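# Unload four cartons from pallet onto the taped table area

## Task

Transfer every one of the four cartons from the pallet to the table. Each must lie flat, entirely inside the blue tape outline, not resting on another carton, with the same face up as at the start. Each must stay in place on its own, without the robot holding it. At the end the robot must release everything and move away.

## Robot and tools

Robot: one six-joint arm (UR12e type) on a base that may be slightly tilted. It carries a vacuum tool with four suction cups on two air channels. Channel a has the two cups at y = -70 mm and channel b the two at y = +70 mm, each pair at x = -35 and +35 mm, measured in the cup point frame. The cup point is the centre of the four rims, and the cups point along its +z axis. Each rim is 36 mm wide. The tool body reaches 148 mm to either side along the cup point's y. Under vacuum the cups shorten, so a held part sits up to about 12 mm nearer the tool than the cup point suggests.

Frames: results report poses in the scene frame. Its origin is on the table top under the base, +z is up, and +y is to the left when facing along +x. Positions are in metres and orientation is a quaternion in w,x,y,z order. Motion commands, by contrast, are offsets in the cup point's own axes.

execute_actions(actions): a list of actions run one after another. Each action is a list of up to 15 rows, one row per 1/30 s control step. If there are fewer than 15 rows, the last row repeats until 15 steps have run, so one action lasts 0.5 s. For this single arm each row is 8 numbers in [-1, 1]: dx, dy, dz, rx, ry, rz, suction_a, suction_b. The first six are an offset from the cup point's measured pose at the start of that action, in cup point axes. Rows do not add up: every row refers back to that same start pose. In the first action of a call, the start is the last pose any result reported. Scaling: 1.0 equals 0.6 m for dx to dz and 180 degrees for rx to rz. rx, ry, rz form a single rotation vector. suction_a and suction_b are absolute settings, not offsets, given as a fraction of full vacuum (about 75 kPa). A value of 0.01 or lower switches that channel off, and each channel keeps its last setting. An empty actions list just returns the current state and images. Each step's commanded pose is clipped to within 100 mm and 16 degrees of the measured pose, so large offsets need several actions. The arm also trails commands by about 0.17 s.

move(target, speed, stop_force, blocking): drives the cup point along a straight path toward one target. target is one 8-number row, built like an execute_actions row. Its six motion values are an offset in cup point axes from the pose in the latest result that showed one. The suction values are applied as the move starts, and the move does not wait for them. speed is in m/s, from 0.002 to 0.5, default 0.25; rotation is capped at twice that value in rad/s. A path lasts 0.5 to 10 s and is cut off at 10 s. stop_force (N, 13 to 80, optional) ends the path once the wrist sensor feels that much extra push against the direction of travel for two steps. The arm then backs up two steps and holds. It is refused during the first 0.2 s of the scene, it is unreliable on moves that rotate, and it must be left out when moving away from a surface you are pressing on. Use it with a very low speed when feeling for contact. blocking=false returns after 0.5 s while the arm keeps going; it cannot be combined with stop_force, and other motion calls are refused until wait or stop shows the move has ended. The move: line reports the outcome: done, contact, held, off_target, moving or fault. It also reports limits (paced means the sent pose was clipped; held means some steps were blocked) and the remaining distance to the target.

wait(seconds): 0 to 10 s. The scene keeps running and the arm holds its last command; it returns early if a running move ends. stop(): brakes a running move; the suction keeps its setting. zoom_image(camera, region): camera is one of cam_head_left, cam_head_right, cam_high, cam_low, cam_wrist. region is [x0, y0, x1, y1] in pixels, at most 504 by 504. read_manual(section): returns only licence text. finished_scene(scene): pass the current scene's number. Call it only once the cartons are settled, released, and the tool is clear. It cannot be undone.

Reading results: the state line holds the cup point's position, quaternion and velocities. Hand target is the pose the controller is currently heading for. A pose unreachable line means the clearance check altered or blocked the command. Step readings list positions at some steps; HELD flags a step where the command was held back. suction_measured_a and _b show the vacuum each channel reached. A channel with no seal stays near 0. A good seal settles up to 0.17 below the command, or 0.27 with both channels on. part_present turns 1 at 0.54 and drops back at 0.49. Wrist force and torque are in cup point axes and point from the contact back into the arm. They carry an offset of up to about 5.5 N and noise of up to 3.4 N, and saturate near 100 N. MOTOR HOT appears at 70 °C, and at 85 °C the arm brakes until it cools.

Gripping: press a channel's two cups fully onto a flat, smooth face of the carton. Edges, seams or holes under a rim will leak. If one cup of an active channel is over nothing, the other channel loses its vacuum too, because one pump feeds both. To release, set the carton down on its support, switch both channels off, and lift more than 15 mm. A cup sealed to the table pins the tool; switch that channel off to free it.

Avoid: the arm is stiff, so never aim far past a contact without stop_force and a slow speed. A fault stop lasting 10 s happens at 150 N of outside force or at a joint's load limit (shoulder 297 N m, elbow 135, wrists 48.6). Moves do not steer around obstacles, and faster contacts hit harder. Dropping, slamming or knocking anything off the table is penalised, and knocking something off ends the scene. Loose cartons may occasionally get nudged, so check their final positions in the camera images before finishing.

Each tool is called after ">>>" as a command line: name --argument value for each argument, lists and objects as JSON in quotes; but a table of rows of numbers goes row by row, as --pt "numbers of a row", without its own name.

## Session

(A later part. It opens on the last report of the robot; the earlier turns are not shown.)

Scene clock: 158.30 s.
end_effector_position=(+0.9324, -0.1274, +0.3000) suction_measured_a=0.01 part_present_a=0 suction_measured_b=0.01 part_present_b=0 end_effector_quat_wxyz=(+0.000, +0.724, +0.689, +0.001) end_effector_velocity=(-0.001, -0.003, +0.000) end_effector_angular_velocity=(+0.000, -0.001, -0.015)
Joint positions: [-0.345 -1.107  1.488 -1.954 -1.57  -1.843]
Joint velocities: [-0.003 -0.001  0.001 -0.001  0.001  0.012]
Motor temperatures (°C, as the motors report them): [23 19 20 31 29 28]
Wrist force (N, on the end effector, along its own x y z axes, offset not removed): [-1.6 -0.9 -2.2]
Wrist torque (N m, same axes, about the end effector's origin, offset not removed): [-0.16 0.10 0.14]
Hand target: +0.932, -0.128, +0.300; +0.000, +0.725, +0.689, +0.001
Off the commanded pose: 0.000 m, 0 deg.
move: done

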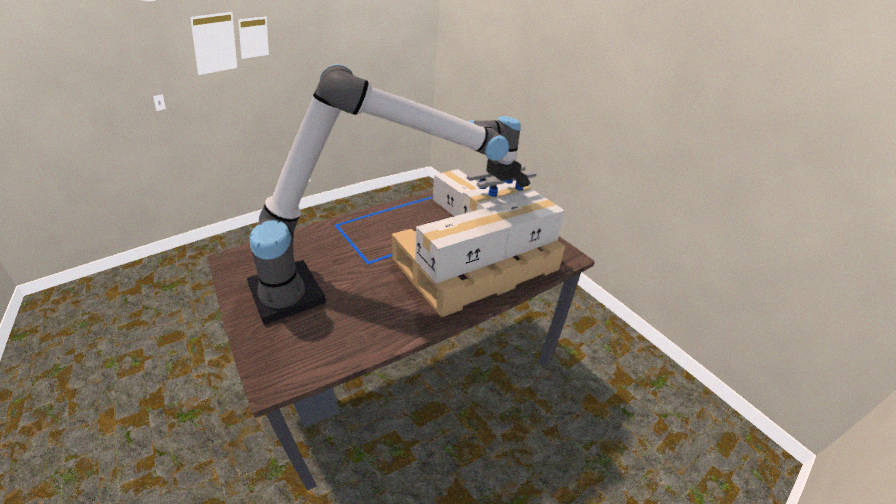

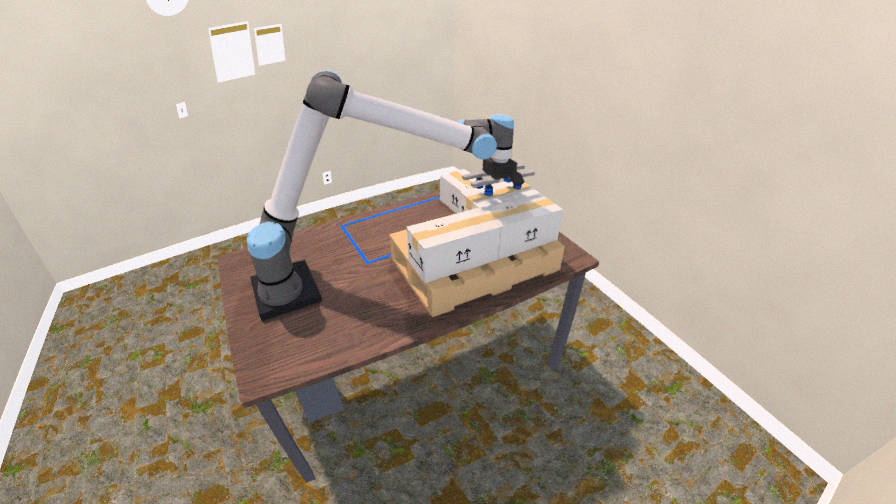

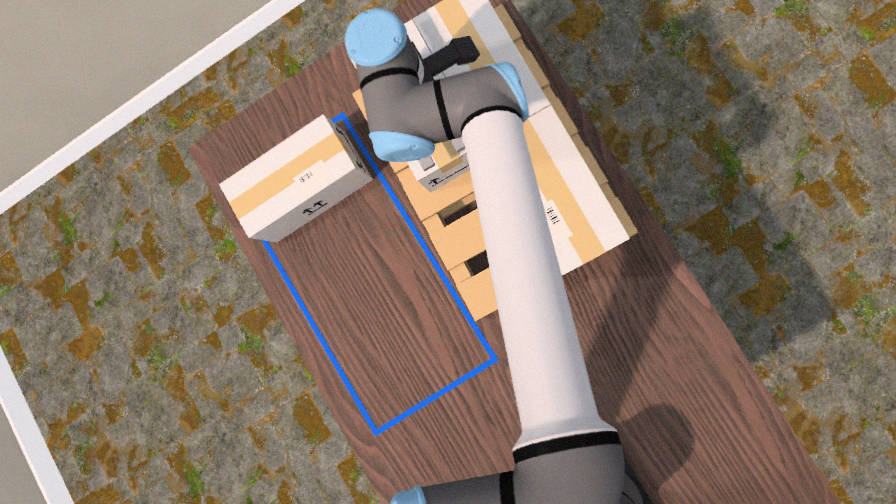

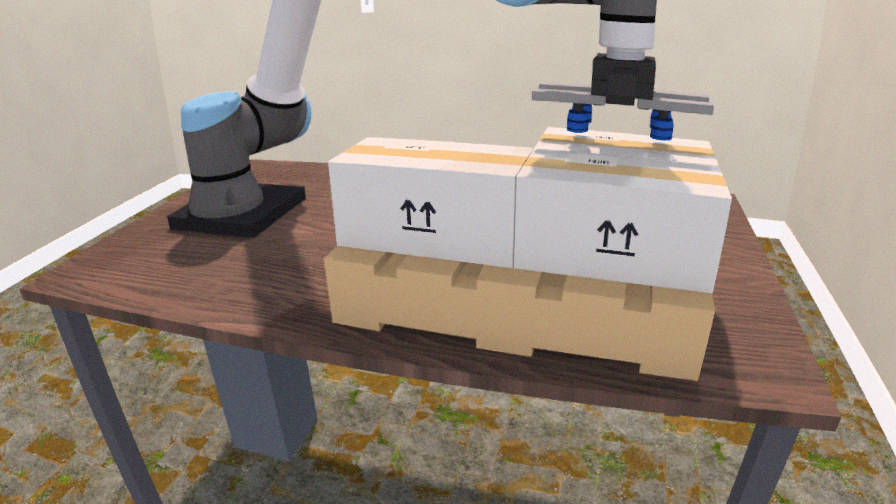

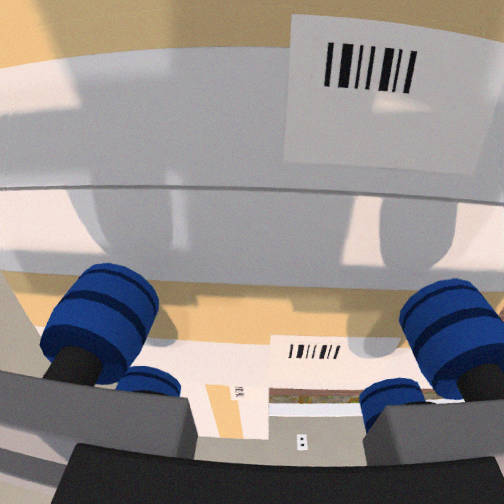

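>>> move --target '[0,0,0.059,0,0,0,1,1]' --speed 0.05

Scene clock: 164.23 s.
end_effector_position=(+0.9324, -0.1274, +0.2649) suction_measured_a=0.41 part_present_a=0 suction_measured_b=0.41 part_present_b=0 end_effector_quat_wxyz=(+0.000, +0.724, +0.689, +0.001) end_effector_velocity=(-0.000, -0.001, -0.002) end_effector_angular_velocity=(+0.001, -0.001, -0.001)
Joint positions: [-0.345 -1.084  1.52  -2.009 -1.571 -1.843]
Joint velocities: [-0.001  0.001  0.002 -0.004  0.001 -0.   ]
Motor temperatures (°C, as the motors report them): [23 19 20 31 29 28]
Wrist force (N, on the end effector, along its own x y z axes, offset not removed): [1.8 1.1 20.2]
Wrist torque (N m, same axes, about the end effector's origin, offset not removed): [-0.51 -0.01 0.12]
Hand target: +0.932, -0.127, +0.265; +0.000, +0.724, +0.689, +0.001
Off the commanded pose: 0.000 m, 0 deg.
move: done

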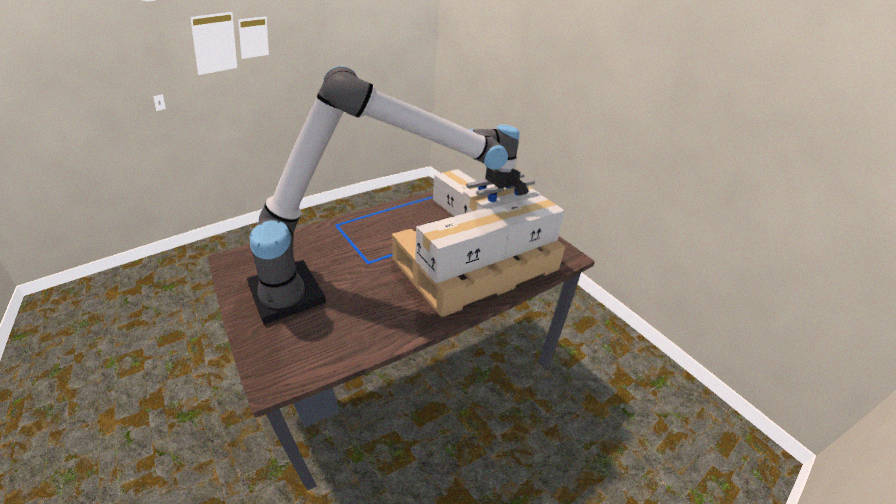

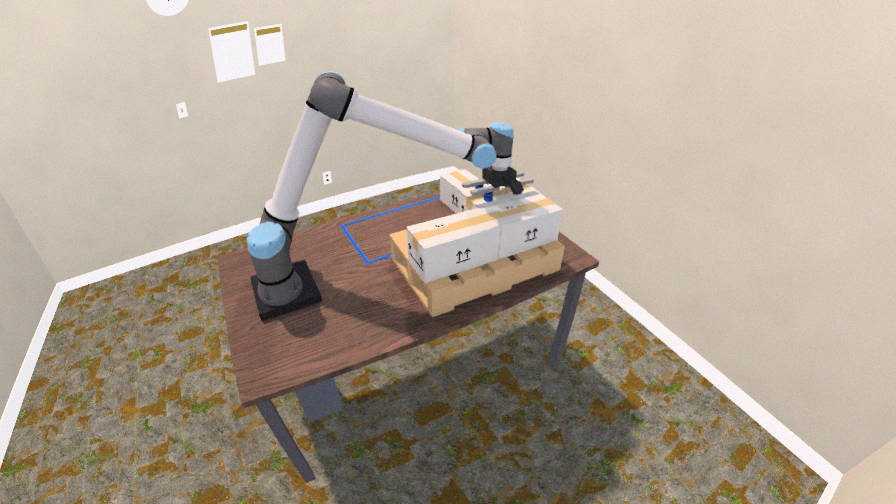

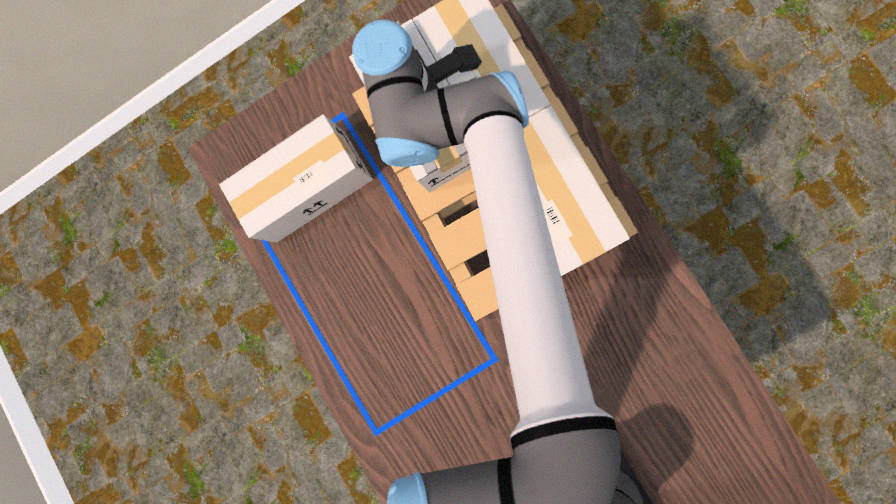

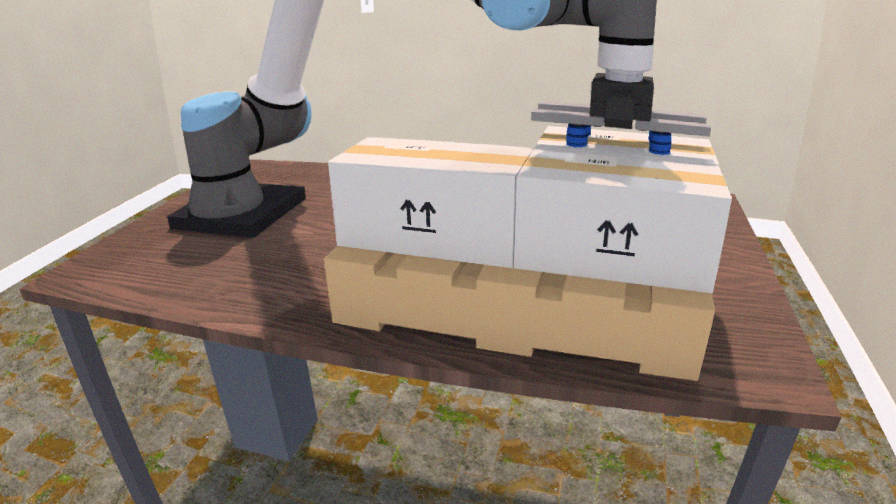

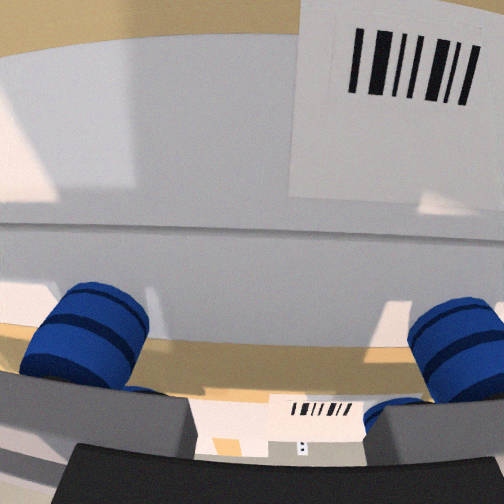

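>>> move --target '[0.01,0,-0.04,0,0,0,1,1]' --speed 0.08

>>> move --target '[0.568,-0.175,-0.065,0,0,0,1,1]' --speed 0.3 --blocking false

>>> stop

Scene clock: 171.87 s.
end_effector_position=(+0.9327, -0.1215, +0.2886) suction_measured_a=0.64 part_present_a=1 suction_measured_b=0.64 part_present_b=1 end_effector_quat_wxyz=(+0.000, +0.724, +0.689, +0.001) end_effector_velocity=(+0.000, +0.000, +0.002) end_effector_angular_velocity=(+0.001, -0.000, -0.000)
Joint positions: [-0.339 -1.1    1.5   -1.972 -1.57  -1.837]
Joint velocities: [ 0.    -0.001 -0.003  0.004  0.001  0.   ]
Motor temperatures (°C, as the motors report them): [23 19 20 31 29 28]
Wrist force (N, on the end effector, along its own x y z axes, offset not removed): [-0.9 0.2 17.3]
Wrist torque (N m, same axes, about the end effector's origin, offset not removed): [-0.20 0.06 0.07]
Hand target: +0.933, -0.121, +0.289; +0.000, +0.724, +0.689, +0.001
Off the commanded pose: 0.000 m, 0 deg.
move: done

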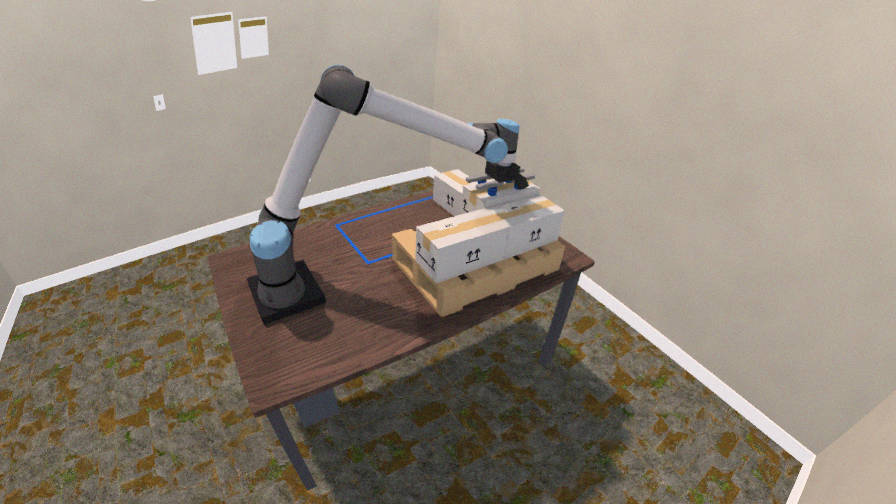

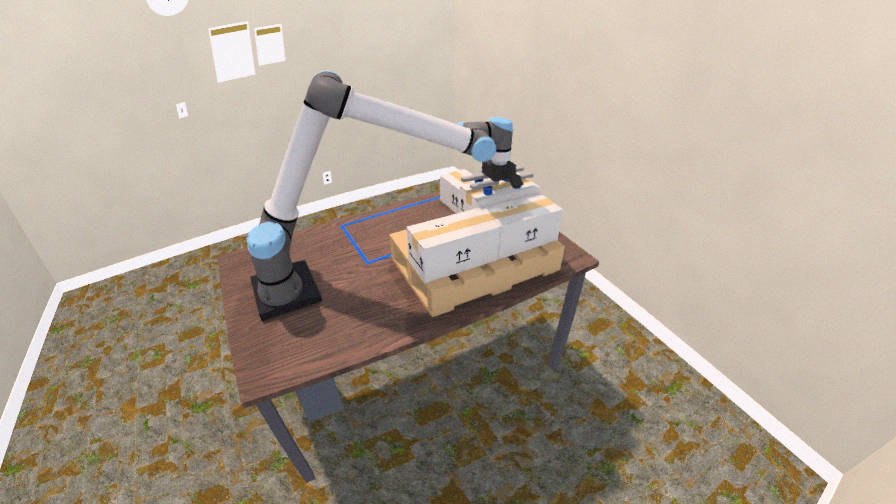

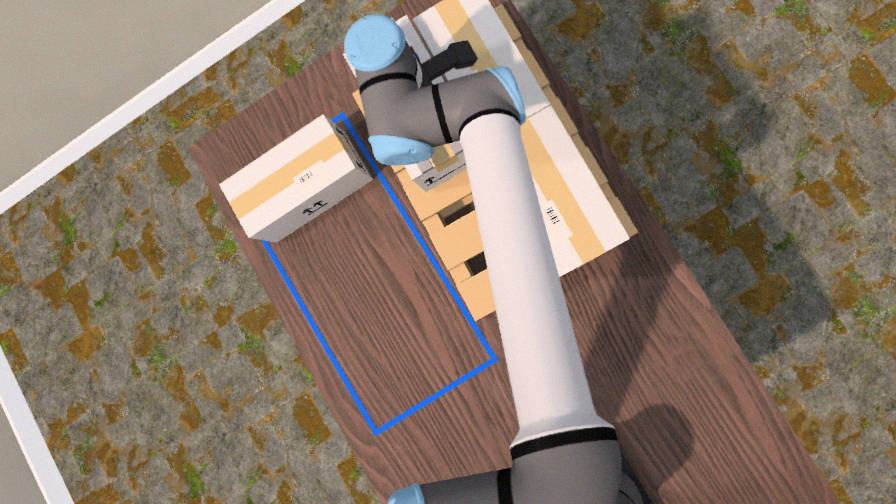

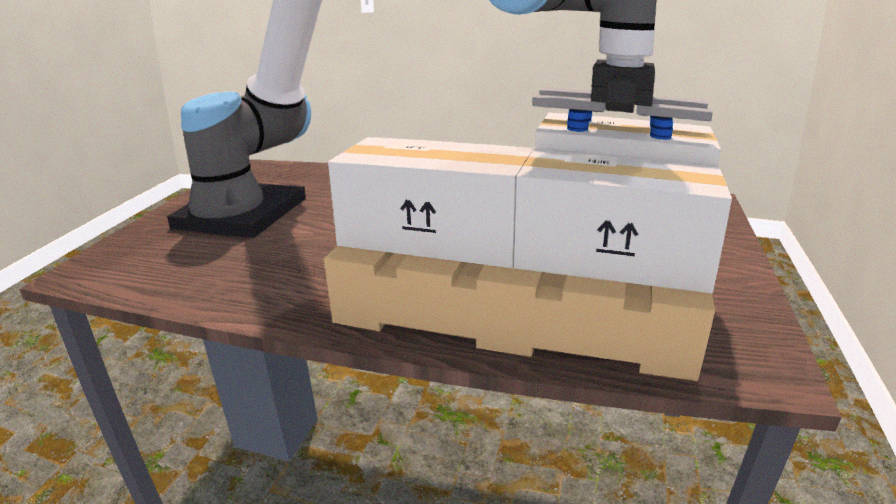

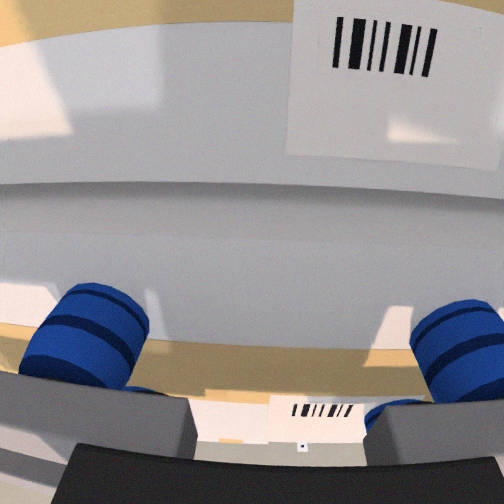

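Scene clock: 172.37 s.
end_effector_position=(+0.9125, -0.0423, +0.2973) suction_measured_a=0.64 part_present_a=1 suction_measured_b=0.64 part_present_b=1 end_effector_quat_wxyz=(-0.000, +0.724, +0.690, +0.001) end_effector_velocity=(-0.068, +0.267, +0.030) end_effector_angular_velocity=(+0.002, -0.001, +0.004)
Joint positions: [-0.261 -1.147  1.554 -1.979 -1.57  -1.76 ]
Joint velocities: [ 0.271 -0.143  0.154 -0.011  0.002  0.267]
Motor temperatures (°C, as the motors report them): [23 19 20 31 29 28]
Wrist force (N, on the end effector, along its own x y z axes, offset not removed): [-1.4 -2.0 19.2]
Wrist torque (N m, same axes, about the end effector's origin, offset not removed): [-0.51 0.06 0.05]
Hand target: +0.901, +0.002, +0.302; -0.000, +0.724, +0.690, +0.001
Off the commanded pose: 0.277 m, 0 deg.
move: running

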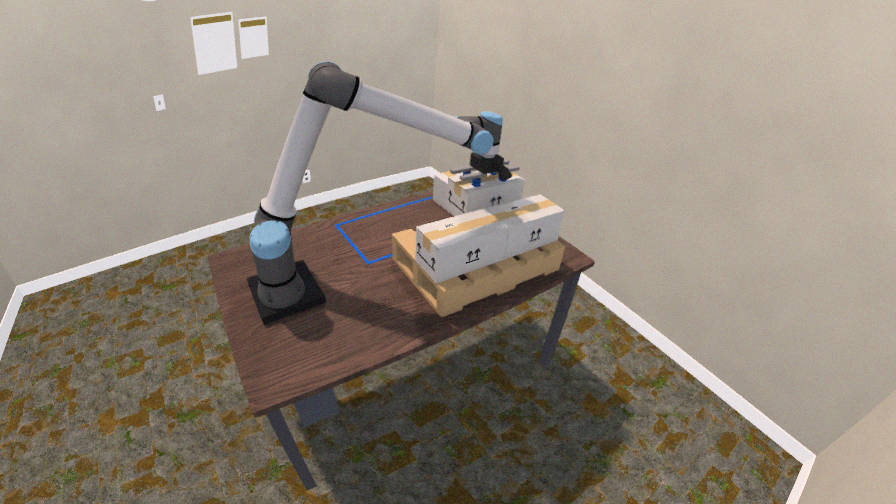

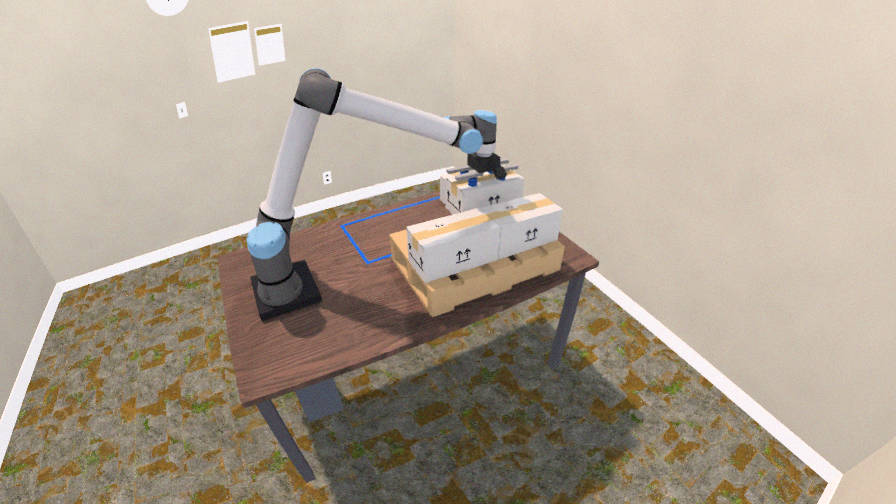

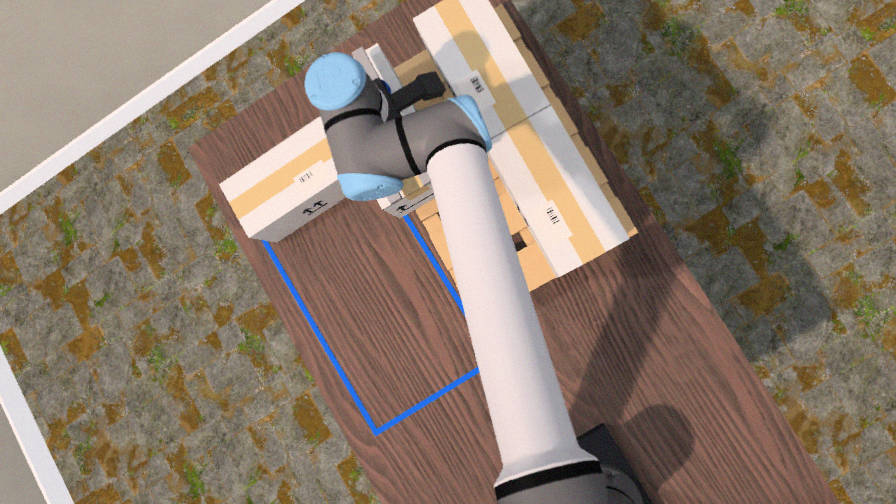

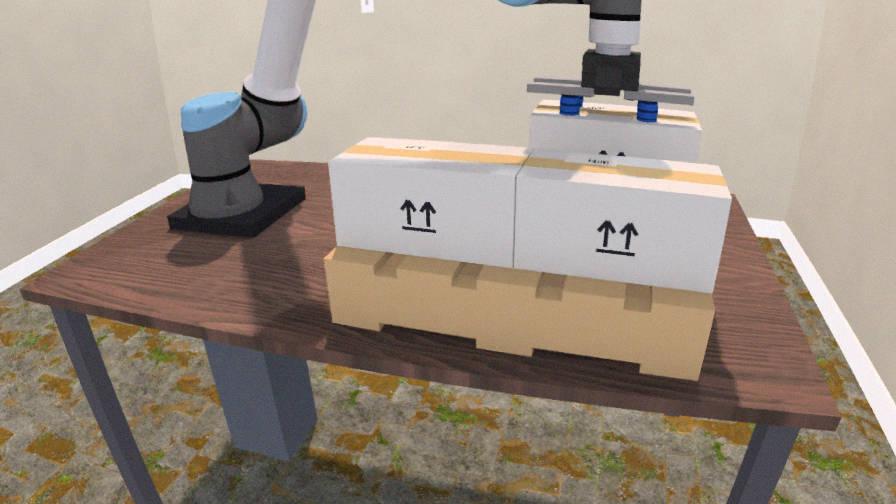

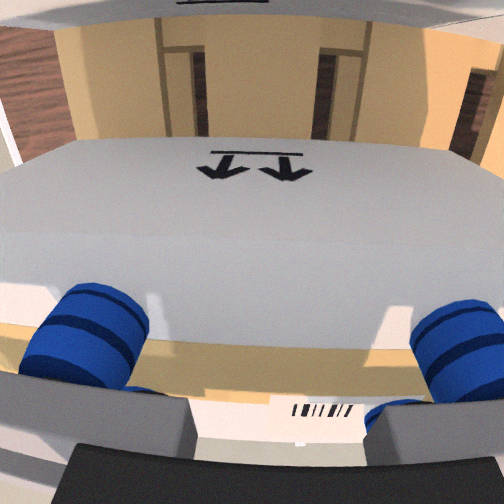

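Scene clock: 173.07 s.
end_effector_position=(+0.8960, +0.0224, +0.3049) suction_measured_a=0.64 part_present_a=1 suction_measured_b=0.64 part_present_b=1 end_effector_quat_wxyz=(+0.000, +0.724, +0.689, +0.001) end_effector_velocity=(-0.000, +0.003, +0.001) end_effector_angular_velocity=(+0.000, -0.001, +0.000)
Joint positions: [-0.194 -1.178  1.586 -1.98  -1.571 -1.692]
Joint velocities: [ 0.004 -0.001 -0.     0.     0.001  0.003]
Motor temperatures (°C, as the motors report them): [23 19 20 31 29 28]
Wrist force (N, on the end effector, along its own x y z axes, offset not removed): [2.1 -1.5 17.0]
Wrist torque (N m, same axes, about the end effector's origin, offset not removed): [-0.45 -0.25 0.18]
Hand target: +0.896, +0.023, +0.305; +0.000, +0.724, +0.689, +0.001
Off the commanded pose: 0.209 m, 0 deg.
earlier move: stopped

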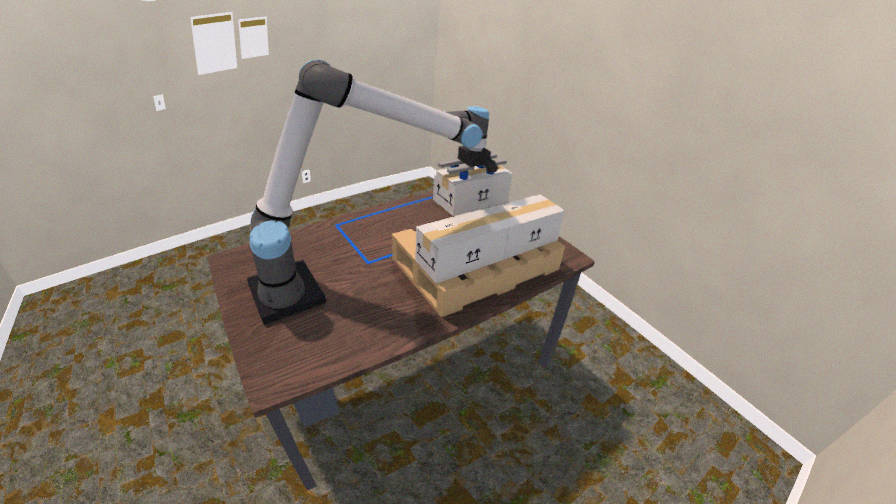

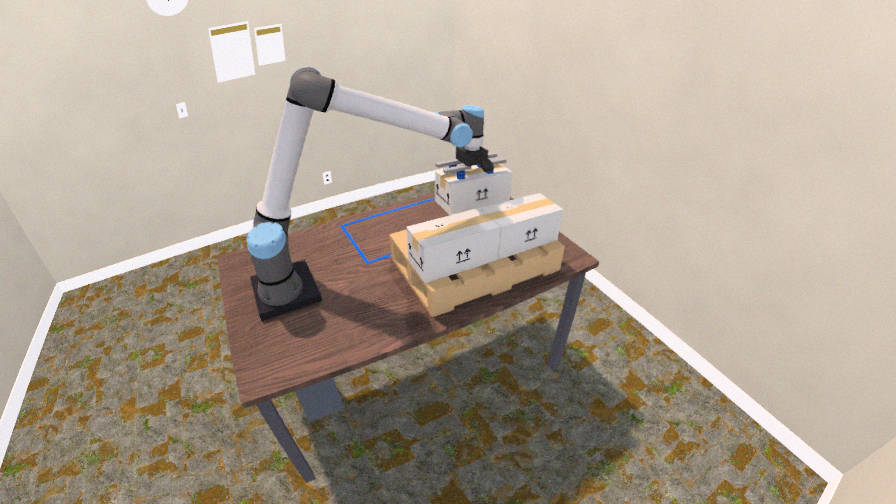

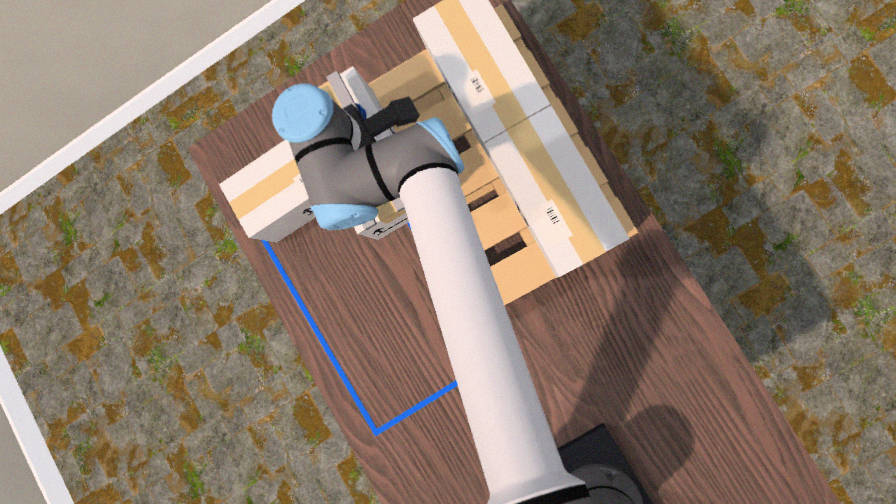

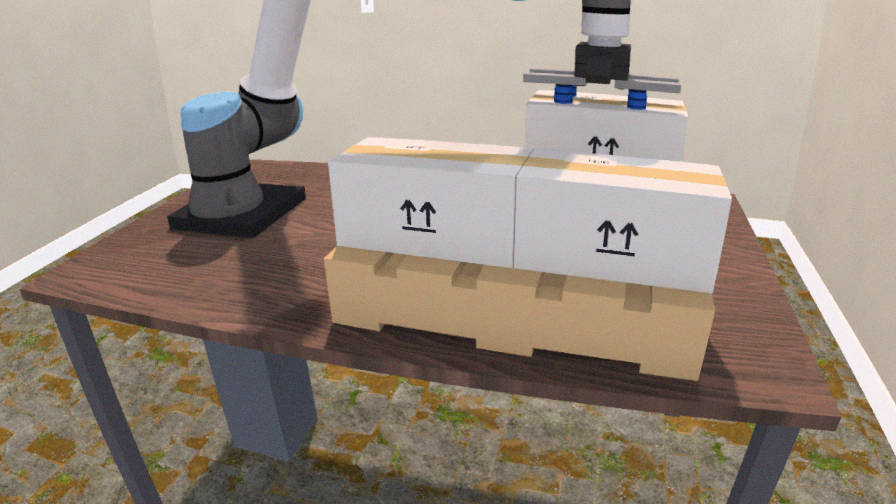

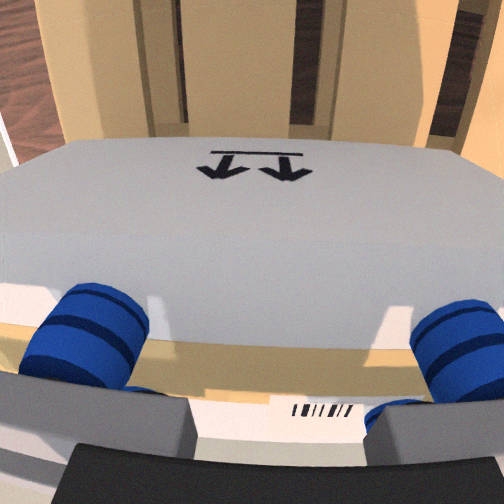

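>>> move --target '[0.299,-0.112,-0.02,0,0,-0.516,1,1]' --speed 0.45

>>> move --target '[0,0,0.278,0,0,0,1,1]' --speed 0.25

Scene clock: 181.77 s.
end_effector_position=(+0.8378, +0.2046, +0.3169) suction_measured_a=0.64 part_present_a=1 suction_measured_b=0.64 part_present_b=1 end_effector_quat_wxyz=(+0.001, +0.001, +1.000, +0.000) end_effector_velocity=(+0.000, +0.001, -0.000) end_effector_angular_velocity=(+0.001, +0.000, +0.014)
Joint positions: [ 0.013 -1.238  1.647 -1.982 -1.571 -3.104]
Joint velocities: [ 0.001  0.001 -0.001  0.     0.001 -0.013]
Motor temperatures (°C, as the motors report them): [23 19 20 31 29 28]
Wrist force (N, on the end effector, along its own x y z axes, offset not removed): [0.0 -1.4 18.0]
Wrist torque (N m, same axes, about the end effector's origin, offset not removed): [-0.47 -0.07 0.11]
Hand target: +0.838, +0.205, +0.317; +0.001, -0.000, +1.000, +0.000
Off the commanded pose: 0.000 m, 0 deg.
move: done

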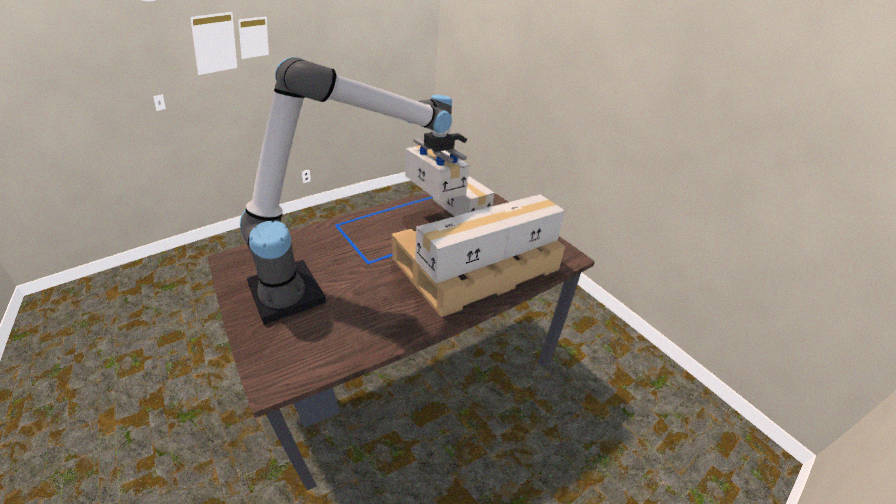

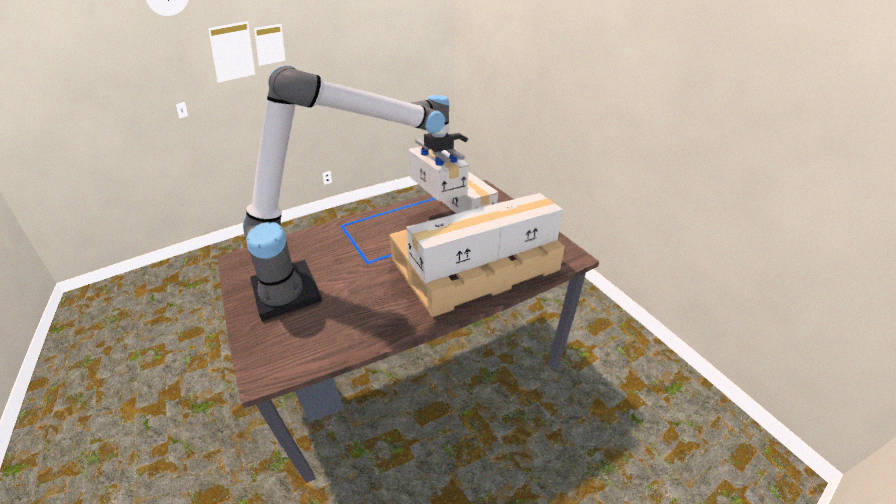

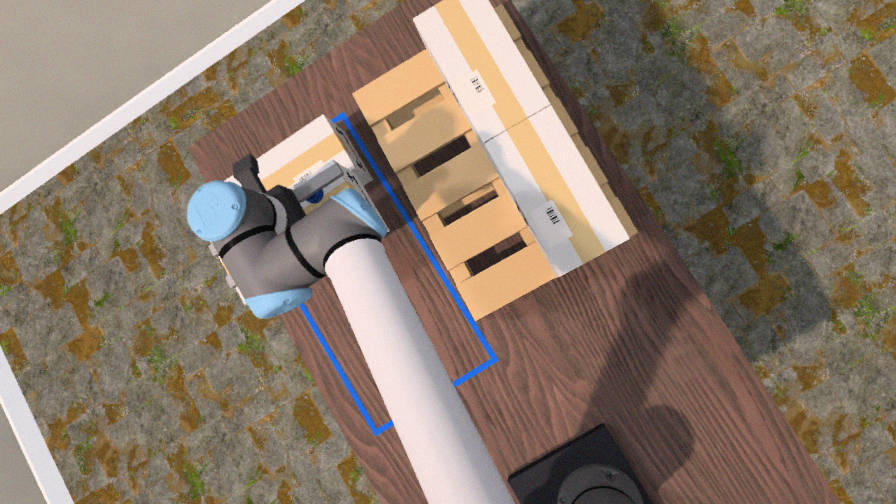

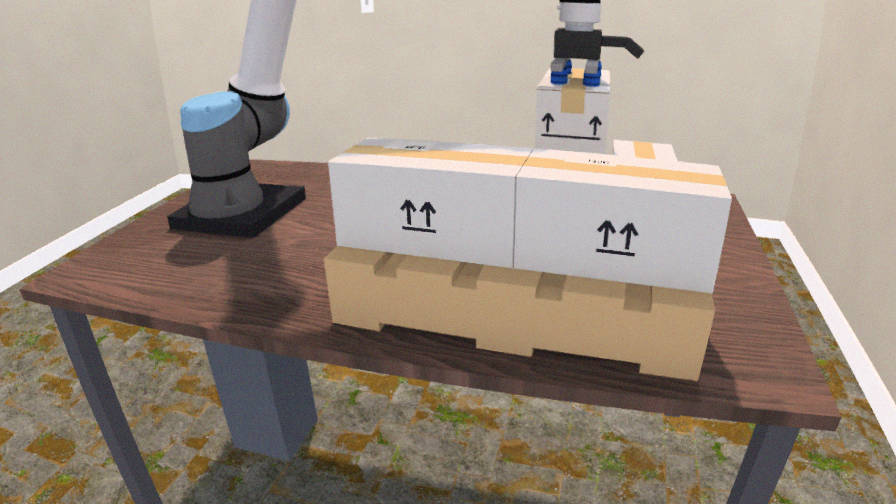

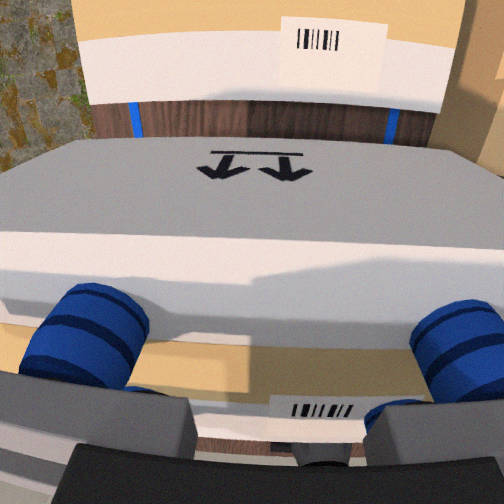

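Scene clock: 183.13 s.
end_effector_position=(+0.8380, +0.2046, +0.1505) suction_measured_a=0.64 part_present_a=1 suction_measured_b=0.64 part_present_b=1 end_effector_quat_wxyz=(+0.001, +0.001, +1.000, +0.000) end_effector_velocity=(+0.000, +0.000, -0.003) end_effector_angular_velocity=(-0.000, -0.000, +0.000)
Joint positions: [ 0.013 -1.096  1.776 -2.253 -1.571 -3.104]
Joint velocities: [ 0.001  0.003  0.001 -0.004 -0.     0.   ]
Motor temperatures (°C, as the motors report them): [23 19 20 31 29 28]
Wrist force (N, on the end effector, along its own x y z axes, offset not removed): [-1.1 1.1 17.2]
Wrist torque (N m, same axes, about the end effector's origin, offset not removed): [-0.12 0.14 0.08]
Hand target: +0.838, +0.205, +0.150; +0.001, +0.001, +1.000, +0.000
Off the commanded pose: 0.000 m, 0 deg.
move: done

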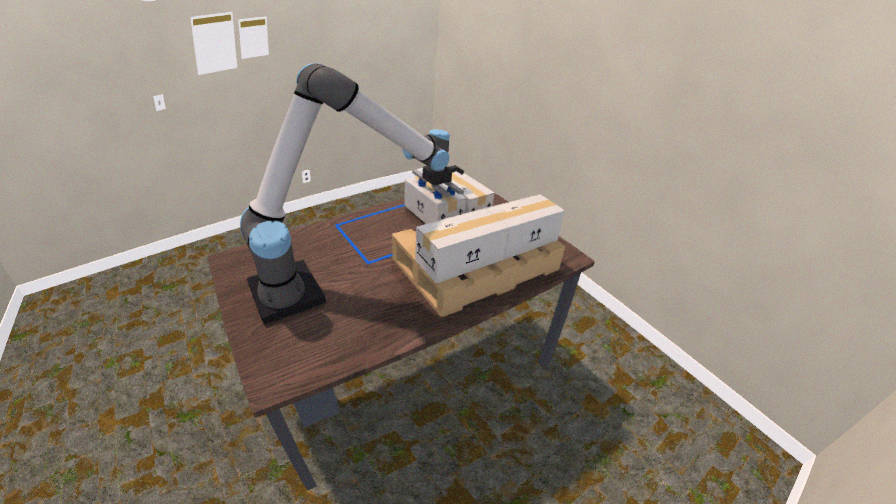

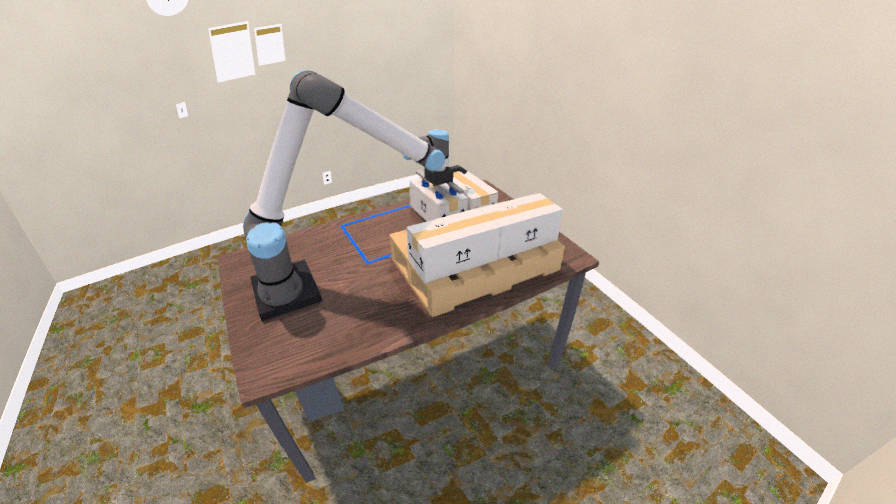

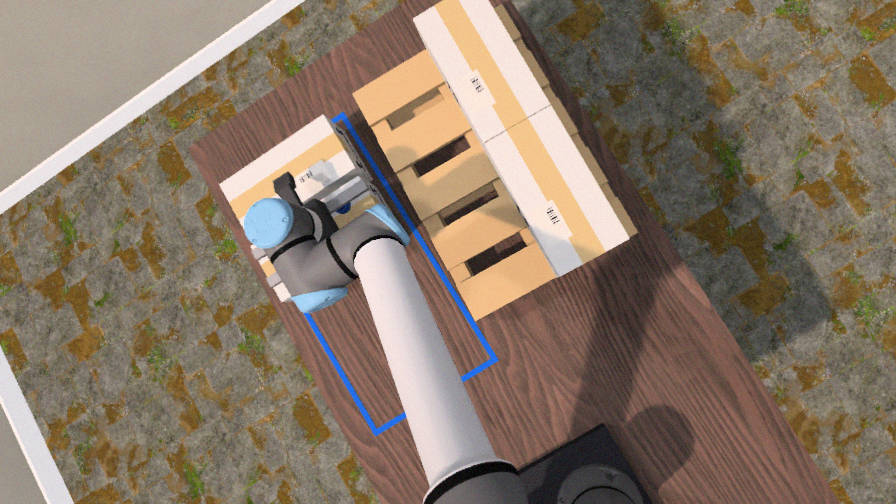

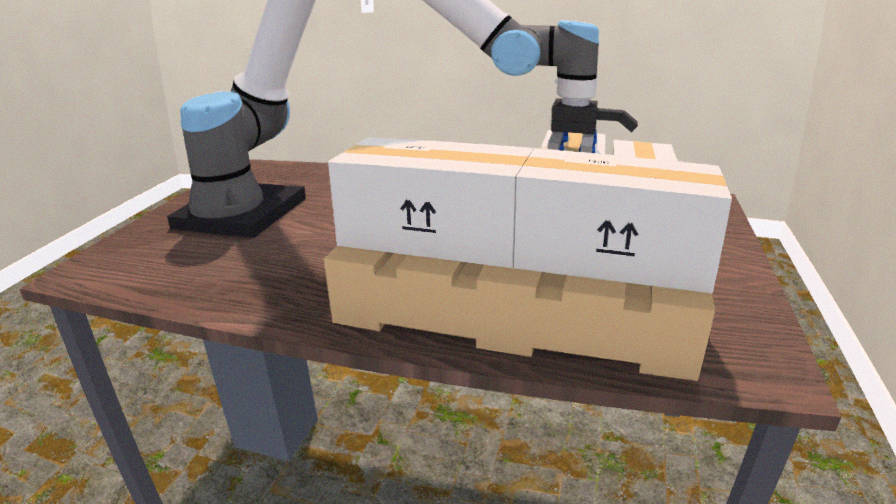

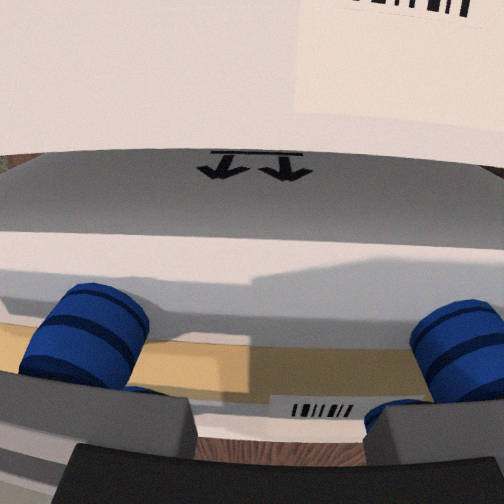

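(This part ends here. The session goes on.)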